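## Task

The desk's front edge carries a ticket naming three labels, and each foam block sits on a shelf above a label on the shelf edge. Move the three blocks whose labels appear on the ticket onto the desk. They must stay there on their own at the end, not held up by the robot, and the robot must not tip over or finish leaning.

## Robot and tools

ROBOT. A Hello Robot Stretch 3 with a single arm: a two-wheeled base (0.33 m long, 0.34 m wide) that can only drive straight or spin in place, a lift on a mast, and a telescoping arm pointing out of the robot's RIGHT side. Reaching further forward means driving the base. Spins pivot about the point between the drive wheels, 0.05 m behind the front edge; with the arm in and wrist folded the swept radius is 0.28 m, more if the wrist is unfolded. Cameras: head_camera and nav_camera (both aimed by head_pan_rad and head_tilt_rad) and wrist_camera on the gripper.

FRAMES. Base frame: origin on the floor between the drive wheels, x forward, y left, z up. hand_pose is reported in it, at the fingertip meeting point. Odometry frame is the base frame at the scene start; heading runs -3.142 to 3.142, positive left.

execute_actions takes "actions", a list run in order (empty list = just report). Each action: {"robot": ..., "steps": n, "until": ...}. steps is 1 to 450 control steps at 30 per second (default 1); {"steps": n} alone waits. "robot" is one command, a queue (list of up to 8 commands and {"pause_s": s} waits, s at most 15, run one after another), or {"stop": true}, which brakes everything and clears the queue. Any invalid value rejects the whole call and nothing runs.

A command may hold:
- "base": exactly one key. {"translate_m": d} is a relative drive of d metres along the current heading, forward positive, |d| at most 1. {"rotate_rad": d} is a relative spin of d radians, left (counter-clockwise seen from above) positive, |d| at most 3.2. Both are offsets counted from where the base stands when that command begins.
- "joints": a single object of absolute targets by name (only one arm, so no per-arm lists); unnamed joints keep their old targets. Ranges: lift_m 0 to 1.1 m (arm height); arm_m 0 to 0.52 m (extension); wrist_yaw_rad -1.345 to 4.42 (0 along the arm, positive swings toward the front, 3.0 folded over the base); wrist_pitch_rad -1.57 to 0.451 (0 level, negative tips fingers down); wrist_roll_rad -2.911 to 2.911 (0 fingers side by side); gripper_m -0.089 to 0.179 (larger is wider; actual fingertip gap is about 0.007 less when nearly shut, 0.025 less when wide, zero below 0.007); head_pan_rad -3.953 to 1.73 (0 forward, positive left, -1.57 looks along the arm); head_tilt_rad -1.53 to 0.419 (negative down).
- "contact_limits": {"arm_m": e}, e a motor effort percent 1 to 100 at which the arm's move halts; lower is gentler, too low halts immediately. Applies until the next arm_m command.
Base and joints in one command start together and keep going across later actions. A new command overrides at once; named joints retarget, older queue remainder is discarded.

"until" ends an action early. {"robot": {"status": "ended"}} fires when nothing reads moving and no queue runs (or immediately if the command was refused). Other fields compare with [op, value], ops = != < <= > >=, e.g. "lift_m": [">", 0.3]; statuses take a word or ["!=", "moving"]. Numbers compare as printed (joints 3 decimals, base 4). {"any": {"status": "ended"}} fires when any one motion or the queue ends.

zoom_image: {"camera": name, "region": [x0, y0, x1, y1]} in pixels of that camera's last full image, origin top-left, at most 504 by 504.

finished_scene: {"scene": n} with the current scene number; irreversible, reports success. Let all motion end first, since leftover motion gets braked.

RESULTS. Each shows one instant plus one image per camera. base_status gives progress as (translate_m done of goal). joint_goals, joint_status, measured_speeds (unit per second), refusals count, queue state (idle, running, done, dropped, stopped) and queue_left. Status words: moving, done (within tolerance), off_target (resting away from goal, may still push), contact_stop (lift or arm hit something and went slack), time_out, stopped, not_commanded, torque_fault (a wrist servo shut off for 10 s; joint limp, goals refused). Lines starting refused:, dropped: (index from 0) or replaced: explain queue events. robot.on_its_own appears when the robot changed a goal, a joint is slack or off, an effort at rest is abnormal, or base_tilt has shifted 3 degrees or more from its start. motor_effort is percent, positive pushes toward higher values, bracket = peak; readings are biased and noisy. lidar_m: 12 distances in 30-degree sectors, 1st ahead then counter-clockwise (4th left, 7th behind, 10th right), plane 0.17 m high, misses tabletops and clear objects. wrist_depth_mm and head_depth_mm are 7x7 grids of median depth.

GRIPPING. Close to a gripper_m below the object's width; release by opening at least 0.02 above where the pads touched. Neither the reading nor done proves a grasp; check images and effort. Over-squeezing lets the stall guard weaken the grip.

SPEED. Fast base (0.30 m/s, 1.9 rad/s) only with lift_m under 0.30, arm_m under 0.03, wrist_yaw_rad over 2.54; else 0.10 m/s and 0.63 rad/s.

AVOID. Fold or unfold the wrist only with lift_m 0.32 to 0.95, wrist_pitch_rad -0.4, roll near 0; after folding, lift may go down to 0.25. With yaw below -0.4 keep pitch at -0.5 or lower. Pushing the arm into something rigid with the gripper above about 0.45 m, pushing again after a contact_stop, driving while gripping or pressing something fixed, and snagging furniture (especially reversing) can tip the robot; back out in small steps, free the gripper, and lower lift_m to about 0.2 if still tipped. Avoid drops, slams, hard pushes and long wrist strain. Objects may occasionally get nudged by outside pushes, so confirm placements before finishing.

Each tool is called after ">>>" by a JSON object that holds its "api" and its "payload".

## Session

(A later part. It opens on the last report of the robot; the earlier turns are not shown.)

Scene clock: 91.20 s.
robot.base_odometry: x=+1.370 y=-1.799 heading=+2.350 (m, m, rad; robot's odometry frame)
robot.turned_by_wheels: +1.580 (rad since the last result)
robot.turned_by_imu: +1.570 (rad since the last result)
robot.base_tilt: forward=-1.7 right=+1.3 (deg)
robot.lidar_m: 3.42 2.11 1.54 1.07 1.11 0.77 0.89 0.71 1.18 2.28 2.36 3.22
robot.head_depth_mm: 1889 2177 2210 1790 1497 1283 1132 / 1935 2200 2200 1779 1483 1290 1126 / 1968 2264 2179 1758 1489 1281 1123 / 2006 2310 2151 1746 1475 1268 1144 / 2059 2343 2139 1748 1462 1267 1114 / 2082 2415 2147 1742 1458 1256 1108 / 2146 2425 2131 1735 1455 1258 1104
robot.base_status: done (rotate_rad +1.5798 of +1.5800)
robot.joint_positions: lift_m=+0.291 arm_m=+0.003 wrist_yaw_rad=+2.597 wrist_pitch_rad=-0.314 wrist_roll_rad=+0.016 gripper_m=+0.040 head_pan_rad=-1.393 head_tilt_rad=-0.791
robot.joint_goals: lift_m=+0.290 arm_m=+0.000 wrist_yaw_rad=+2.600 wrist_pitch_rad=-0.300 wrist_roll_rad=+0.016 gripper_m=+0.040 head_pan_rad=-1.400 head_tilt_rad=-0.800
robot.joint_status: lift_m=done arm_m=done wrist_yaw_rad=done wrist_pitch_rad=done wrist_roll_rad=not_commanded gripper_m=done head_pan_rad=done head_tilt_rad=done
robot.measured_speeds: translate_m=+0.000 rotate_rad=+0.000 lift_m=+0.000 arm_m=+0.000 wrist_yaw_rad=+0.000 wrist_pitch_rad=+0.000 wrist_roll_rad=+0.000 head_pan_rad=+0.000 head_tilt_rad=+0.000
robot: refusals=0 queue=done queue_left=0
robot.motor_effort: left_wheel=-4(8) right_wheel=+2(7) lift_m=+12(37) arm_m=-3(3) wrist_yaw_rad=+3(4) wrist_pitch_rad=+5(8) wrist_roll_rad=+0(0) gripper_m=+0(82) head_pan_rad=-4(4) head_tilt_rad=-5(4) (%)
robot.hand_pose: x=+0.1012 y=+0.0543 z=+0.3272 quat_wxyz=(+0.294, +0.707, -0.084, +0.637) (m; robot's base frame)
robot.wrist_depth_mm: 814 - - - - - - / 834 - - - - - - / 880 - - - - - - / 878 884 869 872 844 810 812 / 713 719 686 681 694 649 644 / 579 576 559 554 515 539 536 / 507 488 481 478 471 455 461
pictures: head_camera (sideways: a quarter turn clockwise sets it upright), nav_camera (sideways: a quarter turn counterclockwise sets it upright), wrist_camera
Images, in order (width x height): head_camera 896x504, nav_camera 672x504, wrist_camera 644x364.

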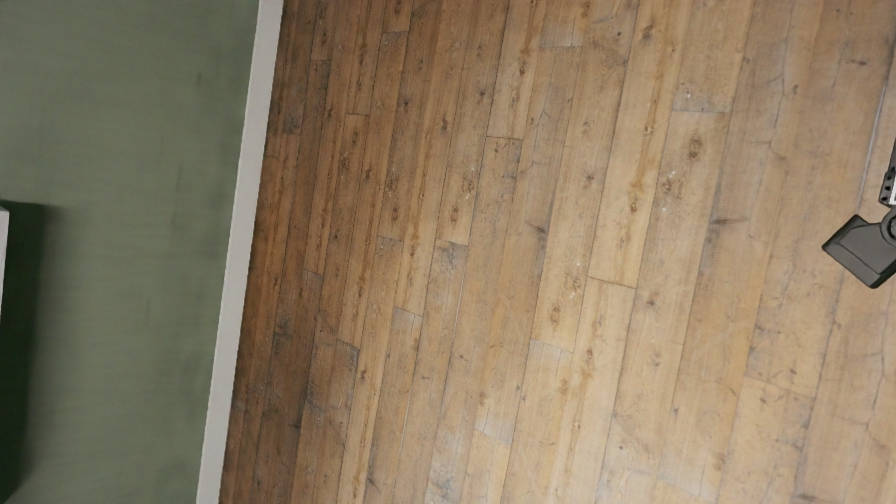

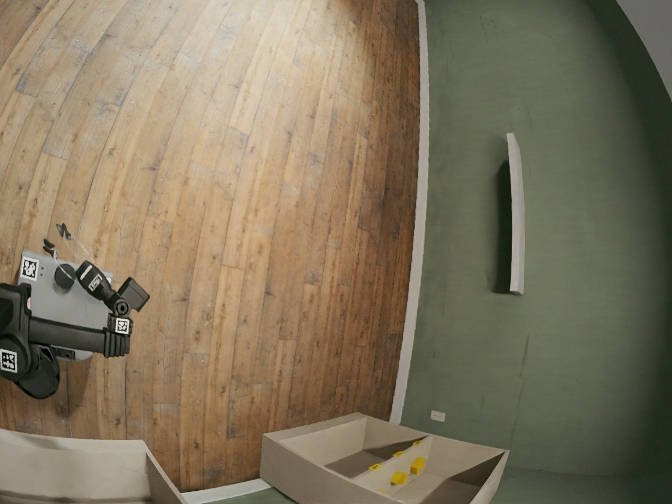

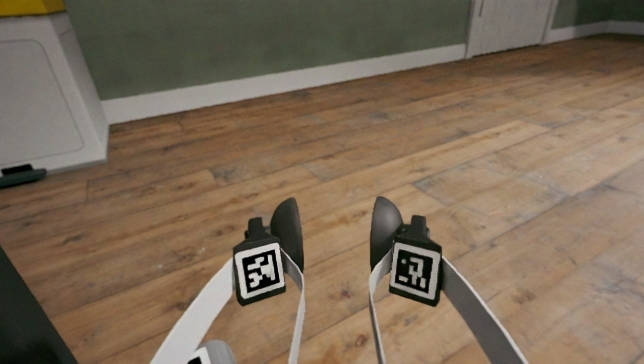

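>>> {"api": "execute_actions", "payload": {"actions": [{"robot":[{"base":{"rotate_rad":-1.58}},{"joints":{"lift_m":0.55,"wrist_yaw_rad":0,"wrist_pitch_rad":-0.25,"gripper_m":0.17,"head_pan_rad":-1.57}},{"joints":{"arm_m":0.28}}],"steps":450,"until":{"robot":{"status":"ended"}}}]}}

Scene clock: 102.13 s.
robot.base_odometry: x=+1.370 y=-1.799 heading=+0.770 (m, m, rad; robot's odometry frame)
robot.turned_by_wheels: -1.580 (rad since the last result)
robot.turned_by_imu: -1.565 (rad since the last result)
robot.base_tilt: forward=-1.7 right=+1.2 (deg)
robot.lidar_m: 2.28 2.36 3.23 3.21 2.12 1.54 1.07 1.11 0.77 0.89 0.71 1.19
robot.head_depth_mm: 709 863 1019 1025 1266 1294 1127 / 709 866 1024 994 1374 1283 1139 / 708 865 1022 1021 - 1268 1121 / 709 867 1024 1010 1314 1265 1117 / 707 867 1021 991 1359 1270 1118 / 700 870 1022 994 1321 1260 1109 / 694 848 968 968 1362 1260 1110
robot.base_status: done (rotate_rad -1.5798 of -1.5800)
robot.joint_positions: lift_m=+0.549 arm_m=+0.280 wrist_yaw_rad=+0.002 wrist_pitch_rad=-0.272 wrist_roll_rad=+0.016 gripper_m=+0.170 head_pan_rad=-1.563 head_tilt_rad=-0.791
robot.joint_goals: lift_m=+0.550 arm_m=+0.280 wrist_yaw_rad=+0.000 wrist_pitch_rad=-0.250 wrist_roll_rad=+0.016 gripper_m=+0.170 head_pan_rad=-1.570 head_tilt_rad=-0.800
robot.joint_status: lift_m=done arm_m=done wrist_yaw_rad=done wrist_pitch_rad=done wrist_roll_rad=not_commanded gripper_m=done head_pan_rad=done head_tilt_rad=done
robot.measured_speeds: translate_m=+0.000 rotate_rad=+0.000 lift_m=+0.000 arm_m=+0.000 wrist_yaw_rad=+0.000 wrist_pitch_rad=+0.000 wrist_roll_rad=+0.000 head_pan_rad=+0.000 head_tilt_rad=+0.000
robot: refusals=0 queue=done queue_left=0
robot.motor_effort: left_wheel=+2(11) right_wheel=-2(5) lift_m=+33(35) arm_m=+3(1) wrist_yaw_rad=-1(2) wrist_pitch_rad=+7(7) wrist_roll_rad=+0(0) gripper_m=+2(85) head_pan_rad=-3(24) head_tilt_rad=-5(4) (%)
robot.hand_pose: x=-0.0209 y=-0.6649 z=+0.5961 quat_wxyz=(+0.695, +0.096, -0.706, -0.096) (m; robot's base frame)
robot.wrist_depth_mm: 336 335 335 333 334 336 331 / 357 355 357 360 359 358 359 / 386 379 384 309 377 378 373 / 230 289 319 278 287 300 255 / 218 236 244 240 237 234 239 / 211 - 197 194 193 190 - / 164 168 166 164 162 162 161
pictures: head_camera (sideways: a quarter turn clockwise sets it upright), nav_camera (sideways: a quarter turn counterclockwise sets it upright), wrist_camera
Images, in order (width x height): head_camera 896x504, nav_camera 672x504, wrist_camera 644x364.

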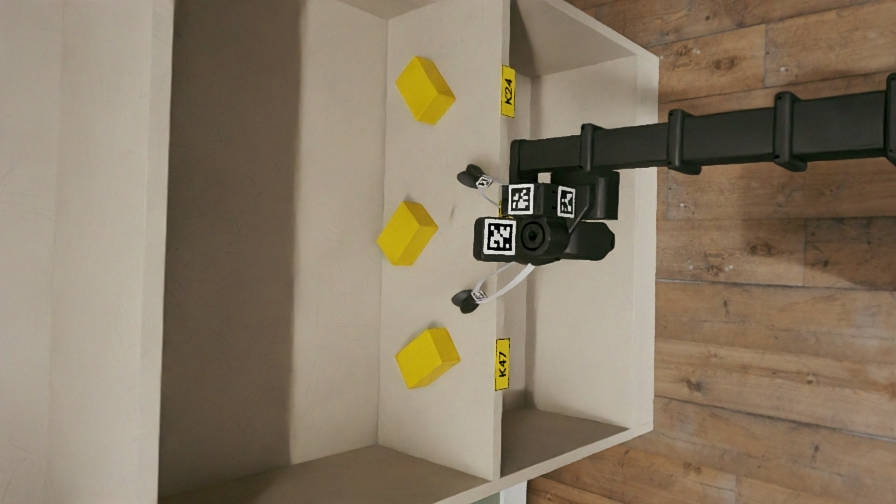

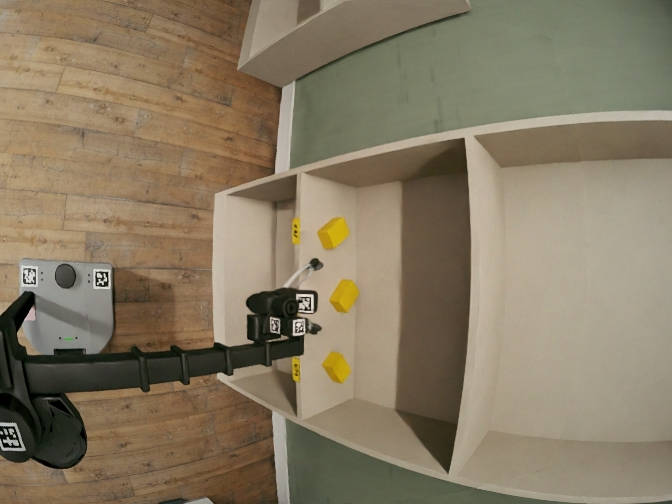

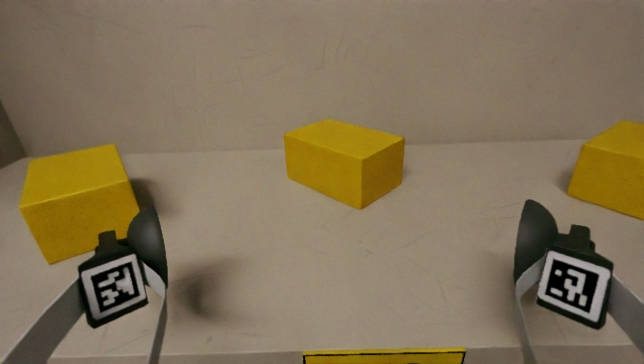

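>>> {"api": "execute_actions", "payload": {"actions": [{"robot":[{"base":{"translate_m":-0.075},"joints":{"wrist_yaw_rad":0.3,"gripper_m":0.16}},{"joints":{"arm_m":0.45,"lift_m":0.535}},{"joints":{"gripper_m":0.005}},{"joints":{"lift_m":0.57}}],"steps":450,"until":{"robot":{"status":"ended"}}}]}}

Scene clock: 113.13 s.
robot.base_odometry: x=+1.316 y=-1.851 heading=+0.770 (m, m, rad; robot's odometry frame)
robot.turned_by_wheels: +0.000 (rad since the last result)
robot.turned_by_imu: +0.002 (rad since the last result)
robot.base_tilt: forward=-1.7 right=+1.5 (deg)
robot.lidar_m: 2.35 2.44 3.32 3.19 2.01 1.47 0.99 1.03 0.73 0.90 0.75 1.25
robot.head_depth_mm: 711 868 974 968 1426 1290 1134 / 712 867 1025 1004 1307 1294 - / 710 872 1025 - 1357 1282 1111 / 709 870 1025 952 1354 1277 1117 / 706 866 1021 1005 1358 1262 1118 / 699 873 1026 976 1350 1266 1110 / 691 867 1024 1015 1257 1258 1103
robot.base_status: done (translate_m -0.0750 of -0.0750)
robot.joint_positions: lift_m=+0.569 arm_m=+0.450 wrist_yaw_rad=+0.298 wrist_pitch_rad=-0.271 wrist_roll_rad=+0.016 gripper_m=+0.010 head_pan_rad=-1.563 head_tilt_rad=-0.791
robot.joint_goals: lift_m=+0.570 arm_m=+0.450 wrist_yaw_rad=+0.300 wrist_pitch_rad=-0.250 wrist_roll_rad=+0.016 gripper_m=+0.008 head_pan_rad=-1.570 head_tilt_rad=-0.800
robot.joint_status: lift_m=done arm_m=done wrist_yaw_rad=done wrist_pitch_rad=done wrist_roll_rad=not_commanded gripper_m=done head_pan_rad=done head_tilt_rad=done
robot.measured_speeds: translate_m=+0.000 rotate_rad=+0.000 lift_m=+0.000 arm_m=+0.000 wrist_yaw_rad=+0.000 wrist_pitch_rad=+0.000 wrist_roll_rad=+0.000 head_pan_rad=+0.000 head_tilt_rad=+0.000
robot: refusals=0 queue=done queue_left=0
robot.motor_effort: left_wheel=+2(2) right_wheel=-3(6) lift_m=+34(36) arm_m=+3(4) wrist_yaw_rad=+2(3) wrist_pitch_rad=+7(7) wrist_roll_rad=+0(0) gripper_m=-24(100) head_pan_rad=-4(4) head_tilt_rad=-4(4) (%)
robot.hand_pose: x=+0.0490 y=-0.8244 z=+0.6162 quat_wxyz=(+0.702, +0.199, -0.684, +0.007) (m; robot's base frame)
robot.wrist_depth_mm: 247 228 209 194 181 168 158 / 272 249 226 207 193 179 166 / 299 270 244 222 206 190 177 / 333 296 263 182 219 203 187 / 286 283 155 141 140 216 201 / 221 228 209 119 126 218 207 / 193 191 184 129 175 183 181
pictures: head_camera (sideways: a quarter turn clockwise sets it upright), nav_camera (sideways: a quarter turn counterclockwise sets it upright), wrist_camera
Images, in order (width x height): head_camera 896x504, nav_camera 672x504, wrist_camera 644x364.

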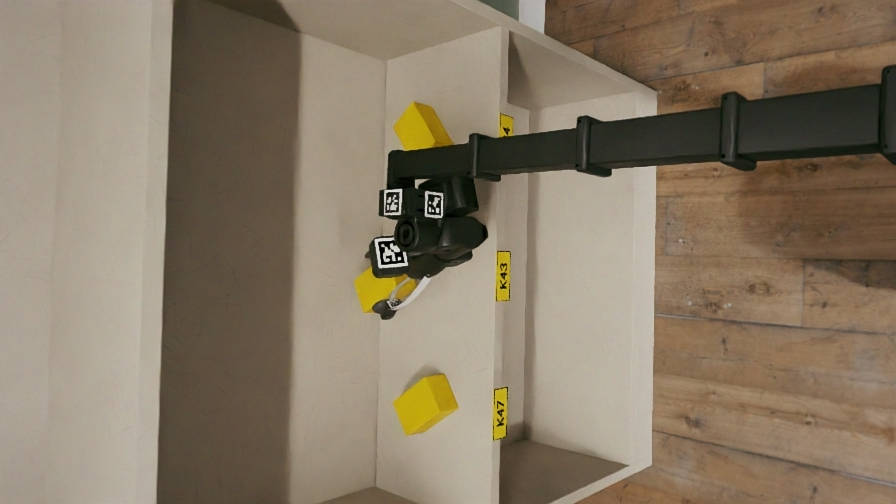

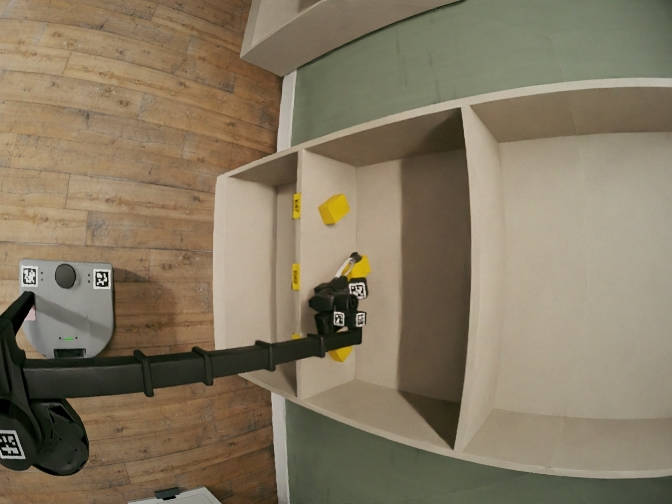

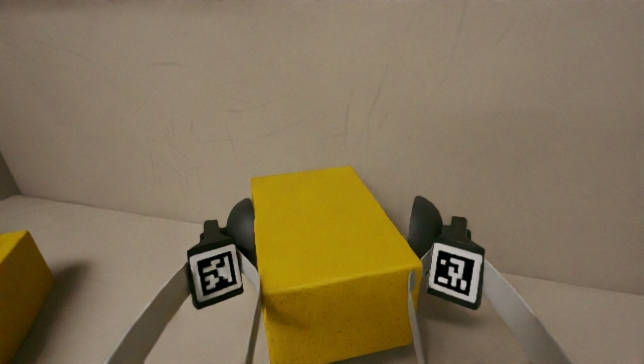

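>>> {"api": "execute_actions", "payload": {"actions": [{"robot":[{"joints":{"arm_m":0}},{"base":{"rotate_rad":1.58},"joints":{"wrist_yaw_rad":2.6,"lift_m":0.29}},{"base":{"translate_m":1}},{"base":{"translate_m":1}},{"base":{"translate_m":0.3}},{"base":{"rotate_rad":1.58},"joints":{"lift_m":0.98,"wrist_yaw_rad":0,"head_tilt_rad":-0.5}},{"joints":{"arm_m":0.46}}],"steps":450,"until":{"robot":{"status":"ended"}}},{"steps":450,"until":{"robot":{"status":"ended"}}},{"steps":450,"until":{"robot":{"status":"ended"}}}]}}

Scene clock: 150.13 s.
robot.base_odometry: x=-0.300 y=-0.215 heading=-2.354 (m, m, rad; robot's odometry frame)
robot.turned_by_wheels: +3.160 (rad since the last result)
robot.turned_by_imu: +3.145 (rad since the last result)
robot.base_tilt: forward=-1.7 right=+1.4 (deg)
robot.lidar_m: 1.39 1.46 2.00 2.94 3.29 2.44 2.35 2.17 0.95 0.92 1.25 1.45
robot.head_depth_mm: 1240 1385 1280 - 1800 1492 1267 / 1243 1361 920 1726 1861 1520 1263 / 1261 1357 913 1327 1223 1466 1256 / 1263 1397 954 1319 1497 1503 1251 / 1269 1396 1023 1743 1872 1487 1244 / 1276 1389 1006 1757 1881 1489 1237 / 1269 1395 996 1752 1855 1482 1225
robot.base_status: done (rotate_rad +1.5798 of +1.5800)
robot.joint_positions: lift_m=+0.979 arm_m=+0.460 wrist_yaw_rad=+0.002 wrist_pitch_rad=-0.271 wrist_roll_rad=+0.016 gripper_m=+0.025 head_pan_rad=-1.563 head_tilt_rad=-0.507
robot.joint_goals: lift_m=+0.980 arm_m=+0.460 wrist_yaw_rad=+0.000 wrist_pitch_rad=-0.250 wrist_roll_rad=+0.016 gripper_m=+0.024 head_pan_rad=-1.570 head_tilt_rad=-0.500
robot.joint_status: lift_m=done arm_m=done wrist_yaw_rad=done wrist_pitch_rad=done wrist_roll_rad=not_commanded gripper_m=done head_pan_rad=done head_tilt_rad=done
robot.measured_speeds: translate_m=+0.000 rotate_rad=+0.000 lift_m=+0.000 arm_m=+0.000 wrist_yaw_rad=+0.000 wrist_pitch_rad=+0.000 wrist_roll_rad=+0.000 head_pan_rad=+0.000 head_tilt_rad=+0.000
robot: refusals=0 queue=done queue_left=0
robot.on_its_own: gripper_m is held at +0.024, not at your +0.005, by its stall guard, which is not easing now
robot.motor_effort: left_wheel=-4(9) right_wheel=+3(8) lift_m=+35(37) arm_m=+3(5) wrist_yaw_rad=-1(3) wrist_pitch_rad=+7(7) wrist_roll_rad=+0(0) gripper_m=-19(26) head_pan_rad=-3(3) head_tilt_rad=+3(24) (%)
robot.hand_pose: x=-0.0209 y=-0.8450 z=+1.0262 quat_wxyz=(+0.695, +0.096, -0.706, -0.096) (m; robot's base frame)
robot.wrist_depth_mm: 740 739 731 728 740 742 729 / 816 788 783 783 762 762 767 / 576 559 542 518 509 495 480 / 394 387 379 182 363 355 350 / 300 293 218 140 139 277 272 / 241 240 219 119 126 229 223 / 203 201 193 129 183 192 190
pictures: head_camera (sideways: a quarter turn clockwise sets it upright), nav_camera (sideways: a quarter turn counterclockwise sets it upright), wrist_camera
Images, in order (width x height): head_camera 896x504, nav_camera 672x504, wrist_camera 644x364.

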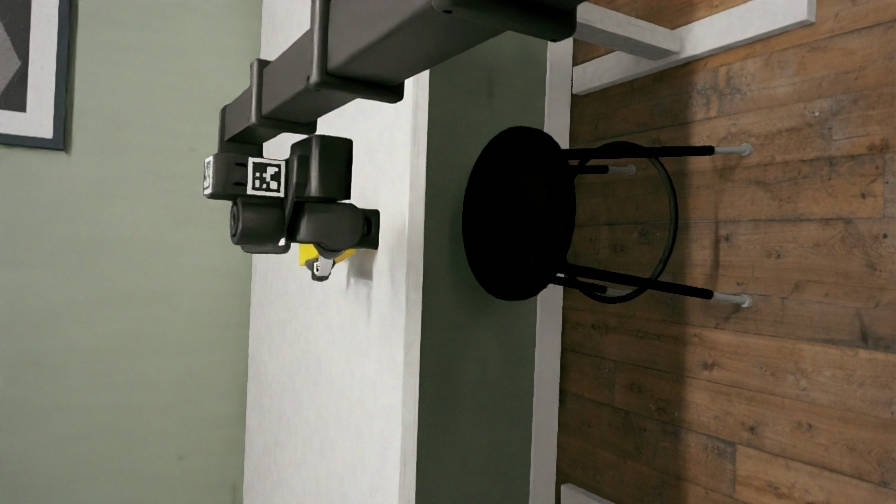

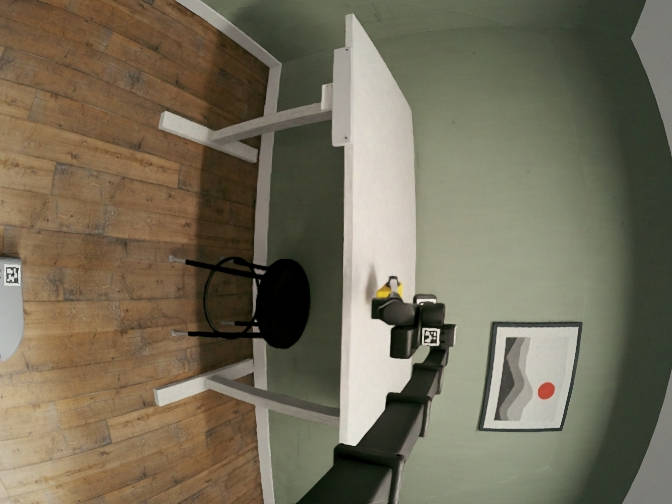

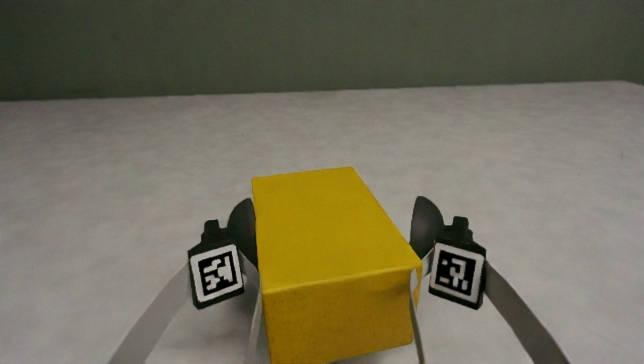

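>>> {"api": "execute_actions", "payload": {"actions": [{"robot":[{"joints":{"lift_m":0.94}},{"joints":{"gripper_m":0.12}},{"joints":{"arm_m":0,"lift_m":0.95}}],"steps":450,"until":{"robot":{"status":"ended"}}},{"robot":[{"base":{"rotate_rad":1.57},"joints":{"lift_m":0.29,"wrist_yaw_rad":2.6,"gripper_m":0.05}},{"base":{"translate_m":1}},{"base":{"translate_m":1}},{"base":{"translate_m":0.3}},{"base":{"rotate_rad":1.5},"joints":{"head_tilt_rad":-0.8}},{"joints":{"lift_m":0.55,"wrist_yaw_rad":-0.38,"gripper_m":0.16}},{"joints":{"arm_m":0.3}}],"steps":450,"until":{"robot":{"status":"ended"}}},{"steps":450,"until":{"robot":{"status":"ended"}}}]}}

Scene clock: 189.37 s.
robot.base_odometry: x=+1.329 y=-1.838 heading=+0.716 (m, m, rad; robot's odometry frame)
robot.turned_by_wheels: +3.070 (rad since the last result)
robot.turned_by_imu: +3.054 (rad since the last result)
robot.base_tilt: forward=-1.7 right=+1.4 (deg)
robot.lidar_m: 1.97 2.41 3.10 3.21 2.18 1.48 0.97 0.98 0.72 0.90 0.76 1.25
robot.head_depth_mm: 698 731 817 1395 1497 1281 1134 / 727 891 1006 1015 1391 1285 1139 / 722 883 1045 1011 - 1266 1124 / 713 870 1034 1032 1306 1279 1117 / 707 868 1021 997 1358 1273 1113 / 700 854 1006 993 1349 1264 1112 / 693 847 993 965 1343 1255 1111
robot.base_status: done (rotate_rad +1.4998 of +1.5000)
robot.joint_positions: lift_m=+0.549 arm_m=+0.300 wrist_yaw_rad=-0.378 wrist_pitch_rad=-0.271 wrist_roll_rad=+0.016 gripper_m=+0.160 head_pan_rad=-1.563 head_tilt_rad=-0.791
robot.joint_goals: lift_m=+0.550 arm_m=+0.300 wrist_yaw_rad=-0.380 wrist_pitch_rad=-0.250 wrist_roll_rad=+0.016 gripper_m=+0.160 head_pan_rad=-1.570 head_tilt_rad=-0.800
robot.joint_status: lift_m=done arm_m=done wrist_yaw_rad=done wrist_pitch_rad=done wrist_roll_rad=not_commanded gripper_m=done head_pan_rad=done head_tilt_rad=done
robot.measured_speeds: translate_m=+0.000 rotate_rad=+0.000 lift_m=+0.000 arm_m=+0.000 wrist_yaw_rad=+0.000 wrist_pitch_rad=+0.000 wrist_roll_rad=+0.000 head_pan_rad=+0.000 head_tilt_rad=+0.000
robot: refusals=0 queue=done queue_left=0
robot.motor_effort: left_wheel=-4(9) right_wheel=+3(7) lift_m=+34(35) arm_m=+3(5) wrist_yaw_rad=-1(4) wrist_pitch_rad=+7(7) wrist_roll_rad=+0(0) gripper_m=+1(84) head_pan_rad=-3(4) head_tilt_rad=-4(22) (%)
robot.hand_pose: x=-0.1101 y=-0.6680 z=+0.5962 quat_wxyz=(+0.665, -0.039, -0.711, -0.225) (m; robot's base frame)
robot.wrist_depth_mm: 278 299 333 372 296 225 186 / 289 315 349 393 317 233 200 / 299 331 367 404 331 242 810 / 309 324 236 283 306 254 914 / 251 262 238 241 236 235 - / 208 - 198 196 201 286 922 / 170 169 166 173 391 323 740
pictures: head_camera (sideways: a quarter turn clockwise sets it upright), nav_camera (sideways: a quarter turn counterclockwise sets it upright), wrist_camera
Images, in order (width x height): head_camera 896x504, nav_camera 672x504, wrist_camera 644x364.

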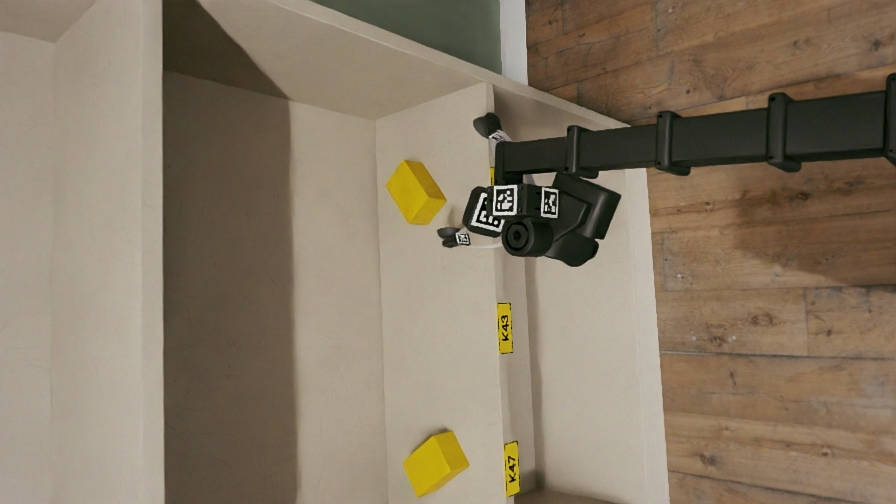

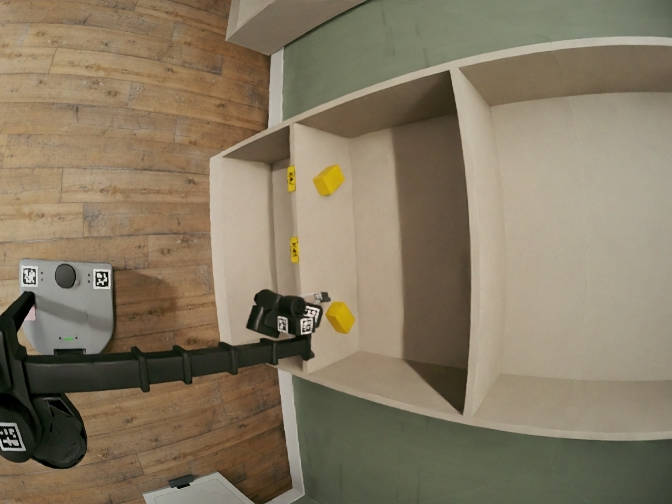

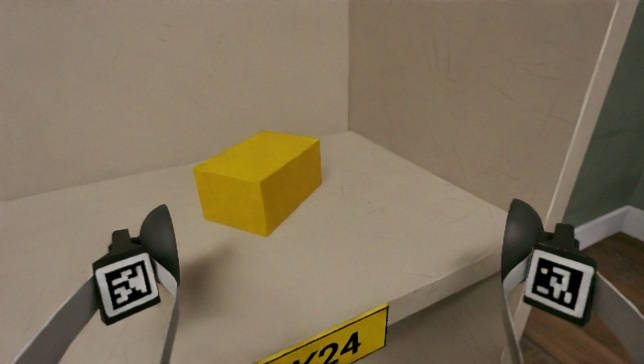

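>>> {"api": "execute_actions", "payload": {"actions": [{"robot":[{"base":{"translate_m":0.015}},{"joints":{"arm_m":0.44,"lift_m":0.535}},{"joints":{"gripper_m":0.005}},{"joints":{"lift_m":0.57}}],"steps":450,"until":{"robot":{"status":"ended"}}}]}}

Scene clock: 198.20 s.
robot.base_odometry: x=+1.340 y=-1.828 heading=+0.716 (m, m, rad; robot's odometry frame)
robot.turned_by_wheels: +0.000 (rad since the last result)
robot.turned_by_imu: +0.002 (rad since the last result)
robot.base_tilt: forward=-1.6 right=+1.4 (deg)
robot.lidar_m: 1.97 2.40 3.07 3.17 2.20 1.50 0.98 1.00 0.72 0.89 0.75 1.25
robot.head_depth_mm: 709 762 816 1352 1507 1286 1135 / 725 891 1031 1020 1264 1313 - / 719 880 1026 - 1361 1272 1115 / 713 877 1031 1036 1364 1279 1126 / 705 863 1016 1006 1353 1270 1117 / 701 852 1002 996 1347 1263 1113 / 690 841 996 959 1319 1249 1108
robot.base_status: done (translate_m +0.0150 of +0.0150)
robot.joint_positions: lift_m=+0.569 arm_m=+0.440 wrist_yaw_rad=-0.378 wrist_pitch_rad=-0.271 wrist_roll_rad=+0.016 gripper_m=+0.010 head_pan_rad=-1.563 head_tilt_rad=-0.791
robot.joint_goals: lift_m=+0.570 arm_m=+0.440 wrist_yaw_rad=-0.380 wrist_pitch_rad=-0.250 wrist_roll_rad=+0.016 gripper_m=+0.008 head_pan_rad=-1.570 head_tilt_rad=-0.800
robot.joint_status: lift_m=done arm_m=done wrist_yaw_rad=done wrist_pitch_rad=done wrist_roll_rad=not_commanded gripper_m=done head_pan_rad=done head_tilt_rad=done
robot.measured_speeds: translate_m=+0.000 rotate_rad=+0.000 lift_m=+0.000 arm_m=+0.000 wrist_yaw_rad=+0.000 wrist_pitch_rad=+0.000 wrist_roll_rad=+0.000 head_pan_rad=+0.000 head_tilt_rad=+0.000
robot: refusals=0 queue=done queue_left=0
robot.motor_effort: left_wheel=-3(4) right_wheel=+2(5) lift_m=+35(37) arm_m=+3(2) wrist_yaw_rad=-1(1) wrist_pitch_rad=+7(7) wrist_roll_rad=+0(0) gripper_m=-26(99) head_pan_rad=-3(3) head_tilt_rad=-4(4) (%)
robot.hand_pose: x=-0.1102 y=-0.8080 z=+0.6162 quat_wxyz=(+0.665, -0.039, -0.711, -0.226) (m; robot's base frame)
robot.wrist_depth_mm: 172 185 206 231 264 223 178 / 180 195 219 246 277 231 184 / 188 206 232 265 296 240 190 / 198 218 246 261 302 252 197 / 210 230 254 141 140 248 203 / 219 229 210 120 118 215 204 / 193 192 184 129 123 183 182
pictures: head_camera (sideways: a quarter turn clockwise sets it upright), nav_camera (sideways: a quarter turn counterclockwise sets it upright), wrist_camera
Images, in order (width x height): head_camera 896x504, nav_camera 672x504, wrist_camera 644x364.

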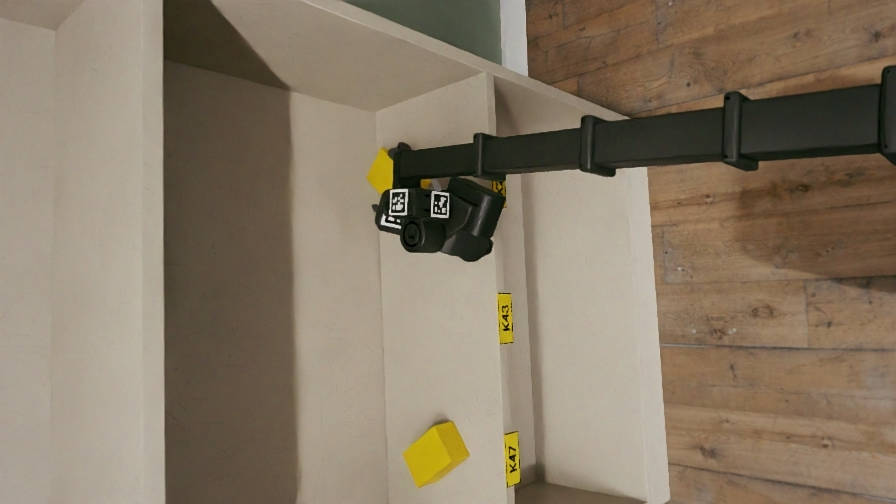

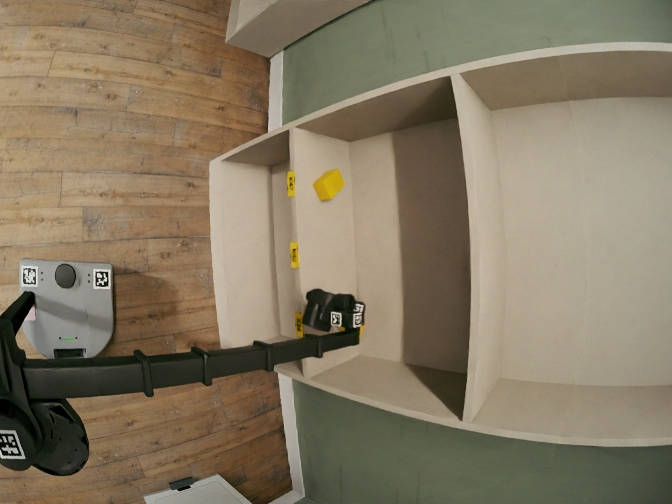

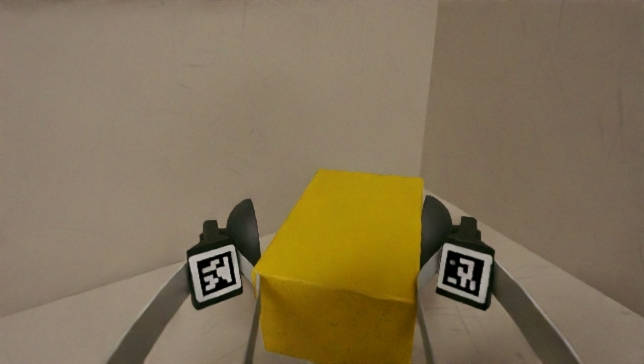

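>>> {"api": "execute_actions", "payload": {"actions": [{"robot":[{"joints":{"arm_m":0}},{"base":{"rotate_rad":1.56},"joints":{"wrist_yaw_rad":2.6,"lift_m":0.29}},{"base":{"translate_m":1}},{"base":{"translate_m":1}},{"base":{"translate_m":0.31}},{"base":{"rotate_rad":1.68},"joints":{"lift_m":0.97,"wrist_yaw_rad":0,"head_tilt_rad":-0.5}},{"joints":{"arm_m":0.46}}],"steps":450,"until":{"robot":{"status":"ended"}}},{"steps":450,"until":{"robot":{"status":"ended"}}},{"steps":450,"until":{"robot":{"status":"ended"}}},{"robot":[{"joints":{"lift_m":0.94}},{"joints":{"gripper_m":0.12}},{"joints":{"arm_m":0,"lift_m":0.95}}],"steps":450,"until":{"robot":{"status":"ended"}}}]}}

>>> {"api": "execute_actions", "payload": {"actions": [{"robot":[{"base":{"rotate_rad":2.18},"joints":{"lift_m":0.29,"wrist_yaw_rad":2.6,"gripper_m":0.05}},{"base":{"translate_m":1}},{"base":{"translate_m":1}},{"base":{"translate_m":0.81}},{"base":{"rotate_rad":0.98},"joints":{"head_tilt_rad":-0.8}},{"joints":{"lift_m":0.55,"wrist_yaw_rad":0,"gripper_m":0.17}}],"steps":450,"until":{"robot":{"status":"ended"}}},{"steps":450,"until":{"robot":{"status":"ended"}}}]}}

Scene clock: 246.43 s.
robot.base_odometry: x=-0.157 y=-0.069 heading=-2.327 (m, m, rad; robot's odometry frame)
robot.turned_by_wheels: +3.240 (rad since the last result)
robot.turned_by_imu: +3.226 (rad since the last result)
robot.base_tilt: forward=-1.7 right=+1.4 (deg)
robot.lidar_m: 1.64 1.71 2.33 2.91 3.02 2.19 2.10 2.17 1.13 0.93 0.97 1.71
robot.head_depth_mm: 1252 1395 1078 1755 1891 - - / 1245 1396 1062 1254 1861 - - / 1269 1404 1049 1743 1904 - - / 1270 1391 1035 1716 1862 - - / 1270 1388 1020 1298 1199 1458 1250 / 1273 1398 1009 1305 1692 1446 1238 / 1265 1402 994 1743 1854 1481 1232
robot.base_status: done (rotate_rad +1.6798 of +1.6800)
robot.joint_positions: lift_m=+0.949 arm_m=+0.003 wrist_yaw_rad=+0.002 wrist_pitch_rad=-0.271 wrist_roll_rad=+0.016 gripper_m=+0.120 head_pan_rad=-1.563 head_tilt_rad=-0.507
robot.joint_goals: lift_m=+0.950 arm_m=+0.000 wrist_yaw_rad=+0.000 wrist_pitch_rad=-0.250 wrist_roll_rad=+0.016 gripper_m=+0.120 head_pan_rad=-1.570 head_tilt_rad=-0.500
robot.joint_status: lift_m=done arm_m=done wrist_yaw_rad=done wrist_pitch_rad=done wrist_roll_rad=not_commanded gripper_m=done head_pan_rad=done head_tilt_rad=done
robot.measured_speeds: translate_m=+0.000 rotate_rad=+0.000 lift_m=+0.000 arm_m=+0.000 wrist_yaw_rad=+0.000 wrist_pitch_rad=+0.000 wrist_roll_rad=+0.000 head_pan_rad=+0.000 head_tilt_rad=+0.000
robot: refusals=0 queue=done queue_left=0
robot.motor_effort: left_wheel=-3(10) right_wheel=+2(8) lift_m=+34(35) arm_m=-4(0) wrist_yaw_rad=-1(5) wrist_pitch_rad=+7(7) wrist_roll_rad=+0(0) gripper_m=-1(81) head_pan_rad=-3(3) head_tilt_rad=+3(24) (%)
robot.hand_pose: x=-0.0210 y=-0.3881 z=+0.9962 quat_wxyz=(+0.695, +0.096, -0.706, -0.096) (m; robot's base frame)
robot.wrist_depth_mm: - - - - - - - / 910 870 825 753 751 720 - / 544 583 549 536 880 - - / - - - - - - - / - - 906 - - - - / - - - - - - - / - - - - - - -
pictures: head_camera (sideways: a quarter turn clockwise sets it upright), nav_camera (sideways: a quarter turn counterclockwise sets it upright), wrist_camera
Images, in order (width x height): head_camera 896x504, nav_camera 672x504, wrist_camera 644x364.

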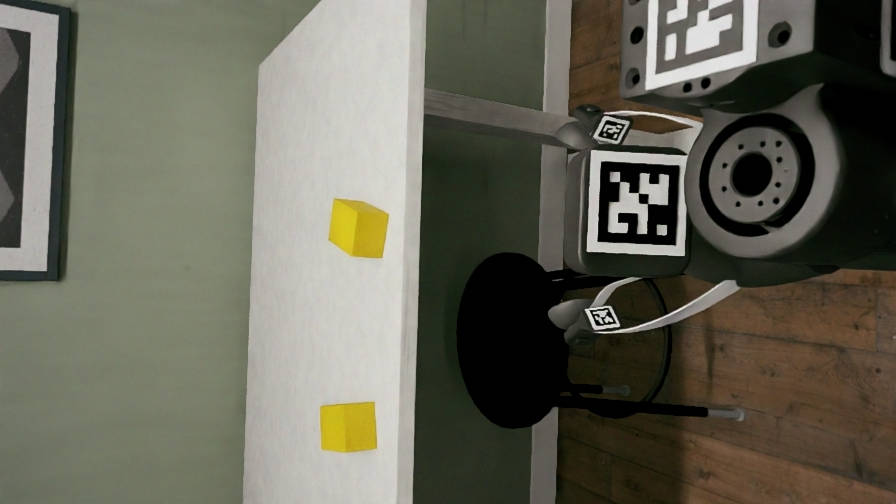

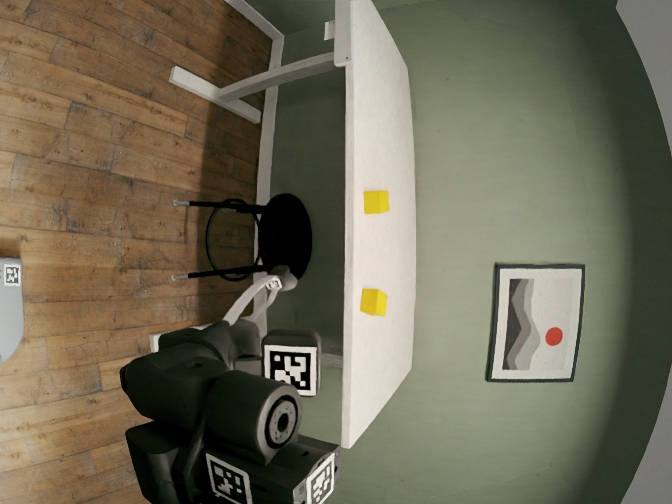

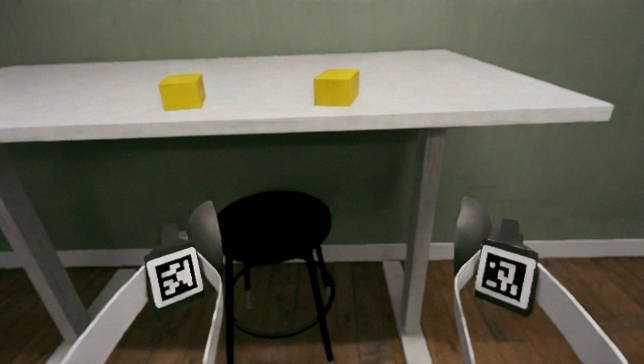

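Scene clock: 272.83 s.
robot.base_odometry: x=+2.622 y=-0.483 heading=+0.832 (m, m, rad; robot's odometry frame)
robot.turned_by_wheels: +3.160 (rad since the last result)
robot.turned_by_imu: +3.142 (rad since the last result)
robot.base_tilt: forward=-1.7 right=+1.4 (deg)
robot.lidar_m: 0.56 0.58 0.79 2.11 4.00 3.33 2.78 0.92 0.89 0.60 0.81 0.59
robot.head_depth_mm: 717 825 975 952 1352 1258 1129 / 719 831 976 972 1363 1256 1168 / 721 827 975 940 1373 1255 1167 / 716 831 982 964 1365 1278 - / 735 638 959 1197 1407 1268 1113 / 765 882 1043 1281 1460 1262 1111 / 765 884 1048 1276 1469 1261 1109
robot.base_status: done (rotate_rad +0.9798 of +0.9800)
robot.joint_positions: lift_m=+0.549 arm_m=+0.003 wrist_yaw_rad=+0.004 wrist_pitch_rad=-0.271 wrist_roll_rad=+0.016 gripper_m=+0.170 head_pan_rad=-1.563 head_tilt_rad=-0.791
robot.joint_goals: lift_m=+0.550 arm_m=+0.000 wrist_yaw_rad=+0.000 wrist_pitch_rad=-0.250 wrist_roll_rad=+0.016 gripper_m=+0.170 head_pan_rad=-1.570 head_tilt_rad=-0.800
robot.joint_status: lift_m=done arm_m=done wrist_yaw_rad=done wrist_pitch_rad=done wrist_roll_rad=not_commanded gripper_m=done head_pan_rad=done head_tilt_rad=done
robot.measured_speeds: translate_m=+0.000 rotate_rad=+0.000 lift_m=+0.000 arm_m=+0.000 wrist_yaw_rad=+0.000 wrist_pitch_rad=+0.000 wrist_roll_rad=+0.000 head_pan_rad=+0.000 head_tilt_rad=+0.000
robot: refusals=0 queue=done queue_left=0
robot.motor_effort: left_wheel=-4(10) right_wheel=+2(7) lift_m=+34(37) arm_m=-3(3) wrist_yaw_rad=-1(4) wrist_pitch_rad=+7(7) wrist_roll_rad=+0(0) gripper_m=+1(86) head_pan_rad=-4(3) head_tilt_rad=-4(27) (%)
robot.hand_pose: x=-0.0206 y=-0.3881 z=+0.5962 quat_wxyz=(+0.695, +0.096, -0.706, -0.095) (m; robot's base frame)
robot.wrist_depth_mm: 594 600 397 558 556 540 551 / 635 649 478 570 447 454 431 / 685 683 663 383 367 388 357 / 700 739 725 683 674 674 688 / 698 807 794 743 729 747 730 / 676 - 873 767 795 780 - / 733 820 803 669 670 655 640
pictures: head_camera (sideways: a quarter turn clockwise sets it upright), nav_camera (sideways: a quarter turn counterclockwise sets it upright), wrist_camera
Images, in order (width x height): head_camera 896x504, nav_camera 672x504, wrist_camera 644x364.

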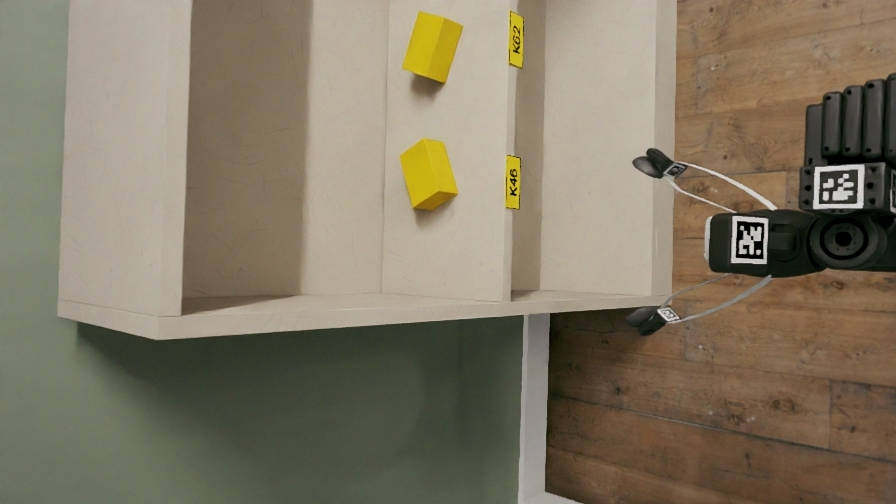

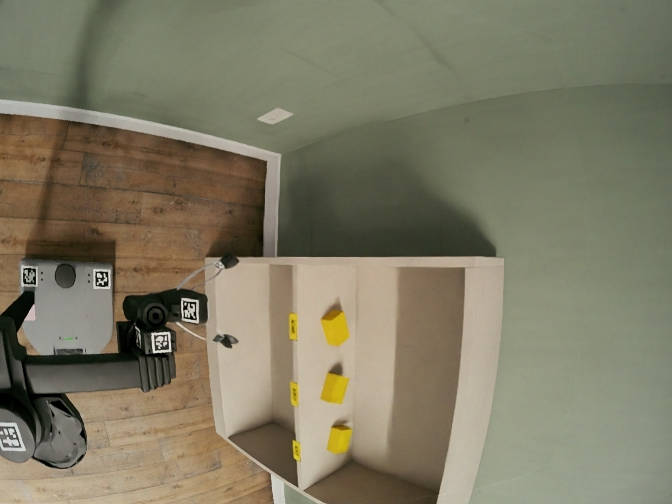

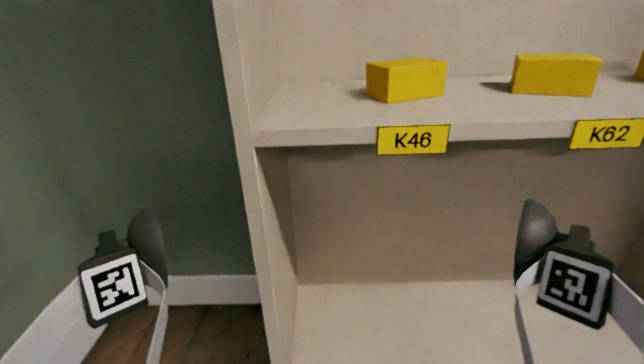

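Shelf is higher (~+0.04).

>>> {"api": "execute_actions", "payload": {"actions": [{"robot":[{"base":{"translate_m":-0.18},"joints":{"wrist_yaw_rad":0.35,"arm_m":0.12,"lift_m":0.6}},{"joints":{"arm_m":0.37}}],"steps":450,"until":{"robot":{"status":"ended"}}}]}}

Scene clock: 281.10 s.
robot.base_odometry: x=+2.501 y=-0.616 heading=+0.832 (m, m, rad; robot's odometry frame)
robot.turned_by_wheels: +0.000 (rad since the last result)
robot.turned_by_imu: +0.001 (rad since the last result)
robot.base_tilt: forward=-1.7 right=+1.3 (deg)
robot.lidar_m: 0.74 0.77 1.05 2.78 3.56 3.15 2.60 1.30 0.80 0.86 0.64 0.77
robot.head_depth_mm: 721 831 982 969 1347 1262 1125 / 722 833 978 974 1371 1275 - / 722 834 983 - 1367 1258 1122 / 715 832 980 - 1356 1254 1115 / 707 833 988 933 1359 1243 1115 / 700 832 959 932 1269 1257 1113 / 727 608 749 1240 1456 1258 1104
robot.base_status: done (translate_m -0.1800 of -0.1800)
robot.joint_positions: lift_m=+0.599 arm_m=+0.370 wrist_yaw_rad=+0.348 wrist_pitch_rad=-0.271 wrist_roll_rad=+0.016 gripper_m=+0.170 head_pan_rad=-1.563 head_tilt_rad=-0.791
robot.joint_goals: lift_m=+0.600 arm_m=+0.370 wrist_yaw_rad=+0.350 wrist_pitch_rad=-0.250 wrist_roll_rad=+0.016 gripper_m=+0.170 head_pan_rad=-1.570 head_tilt_rad=-0.800
robot.joint_status: lift_m=done arm_m=done wrist_yaw_rad=done wrist_pitch_rad=done wrist_roll_rad=not_commanded gripper_m=done head_pan_rad=done head_tilt_rad=done
robot.measured_speeds: translate_m=+0.000 rotate_rad=+0.000 lift_m=+0.000 arm_m=+0.000 wrist_yaw_rad=+0.000 wrist_pitch_rad=+0.000 wrist_roll_rad=+0.000 head_pan_rad=+0.000 head_tilt_rad=+0.000
robot: refusals=0 queue=done queue_left=0
robot.motor_effort: left_wheel=-3(8) right_wheel=+2(3) lift_m=+33(35) arm_m=+3(5) wrist_yaw_rad=+1(4) wrist_pitch_rad=+7(7) wrist_roll_rad=+0(0) gripper_m=+2(1) head_pan_rad=-3(3) head_tilt_rad=-5(5) (%)
robot.hand_pose: x=+0.0604 y=-0.7407 z=+0.6463 quat_wxyz=(+0.701, +0.216, -0.679, +0.025) (m; robot's base frame)
robot.wrist_depth_mm: 209 260 265 241 223 205 190 / 212 266 289 260 236 218 201 / 215 272 310 280 254 231 212 / 220 279 335 305 273 247 226 / 224 270 274 269 265 257 238 / 221 - 208 159 163 213 - / 185 188 175 143 146 181 174
pictures: head_camera (sideways: a quarter turn clockwise sets it upright), nav_camera (sideways: a quarter turn counterclockwise sets it upright), wrist_camera
Images, in order (width x height): head_camera 896x504, nav_camera 672x504, wrist_camera 644x364.

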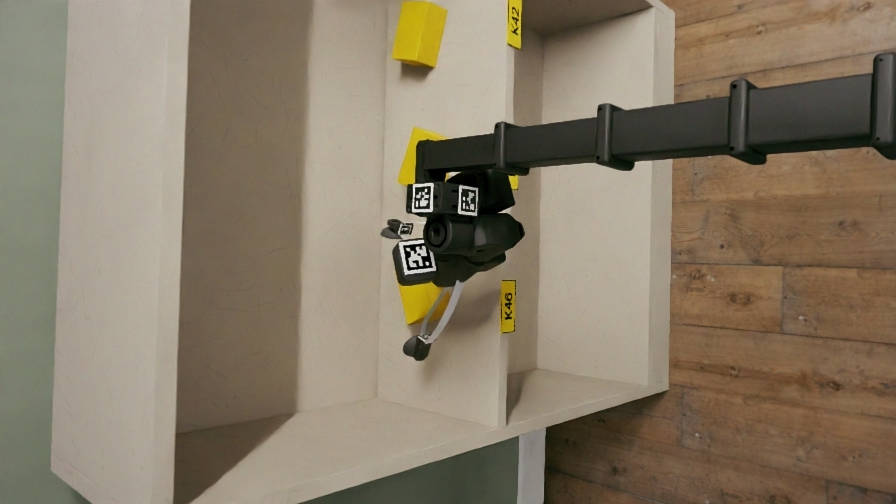

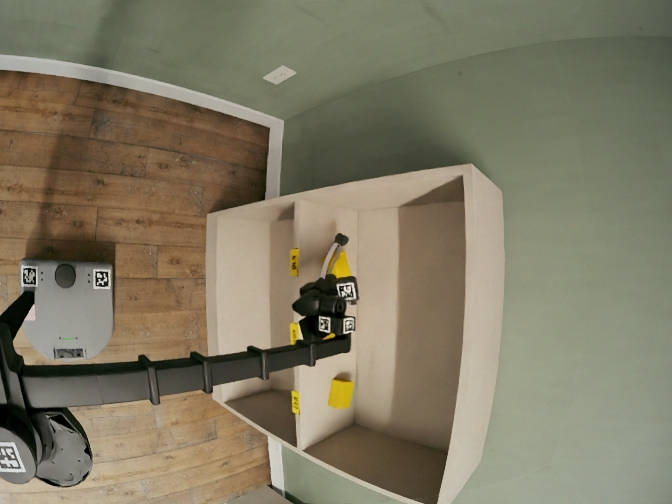

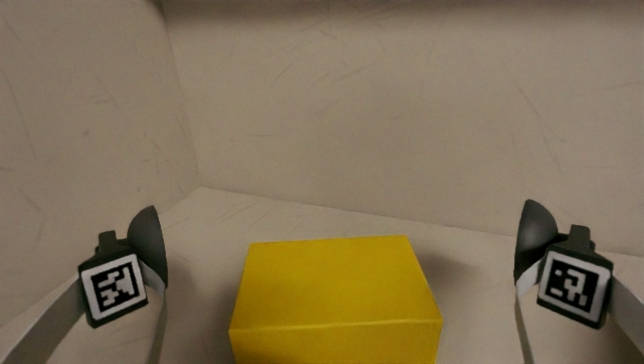

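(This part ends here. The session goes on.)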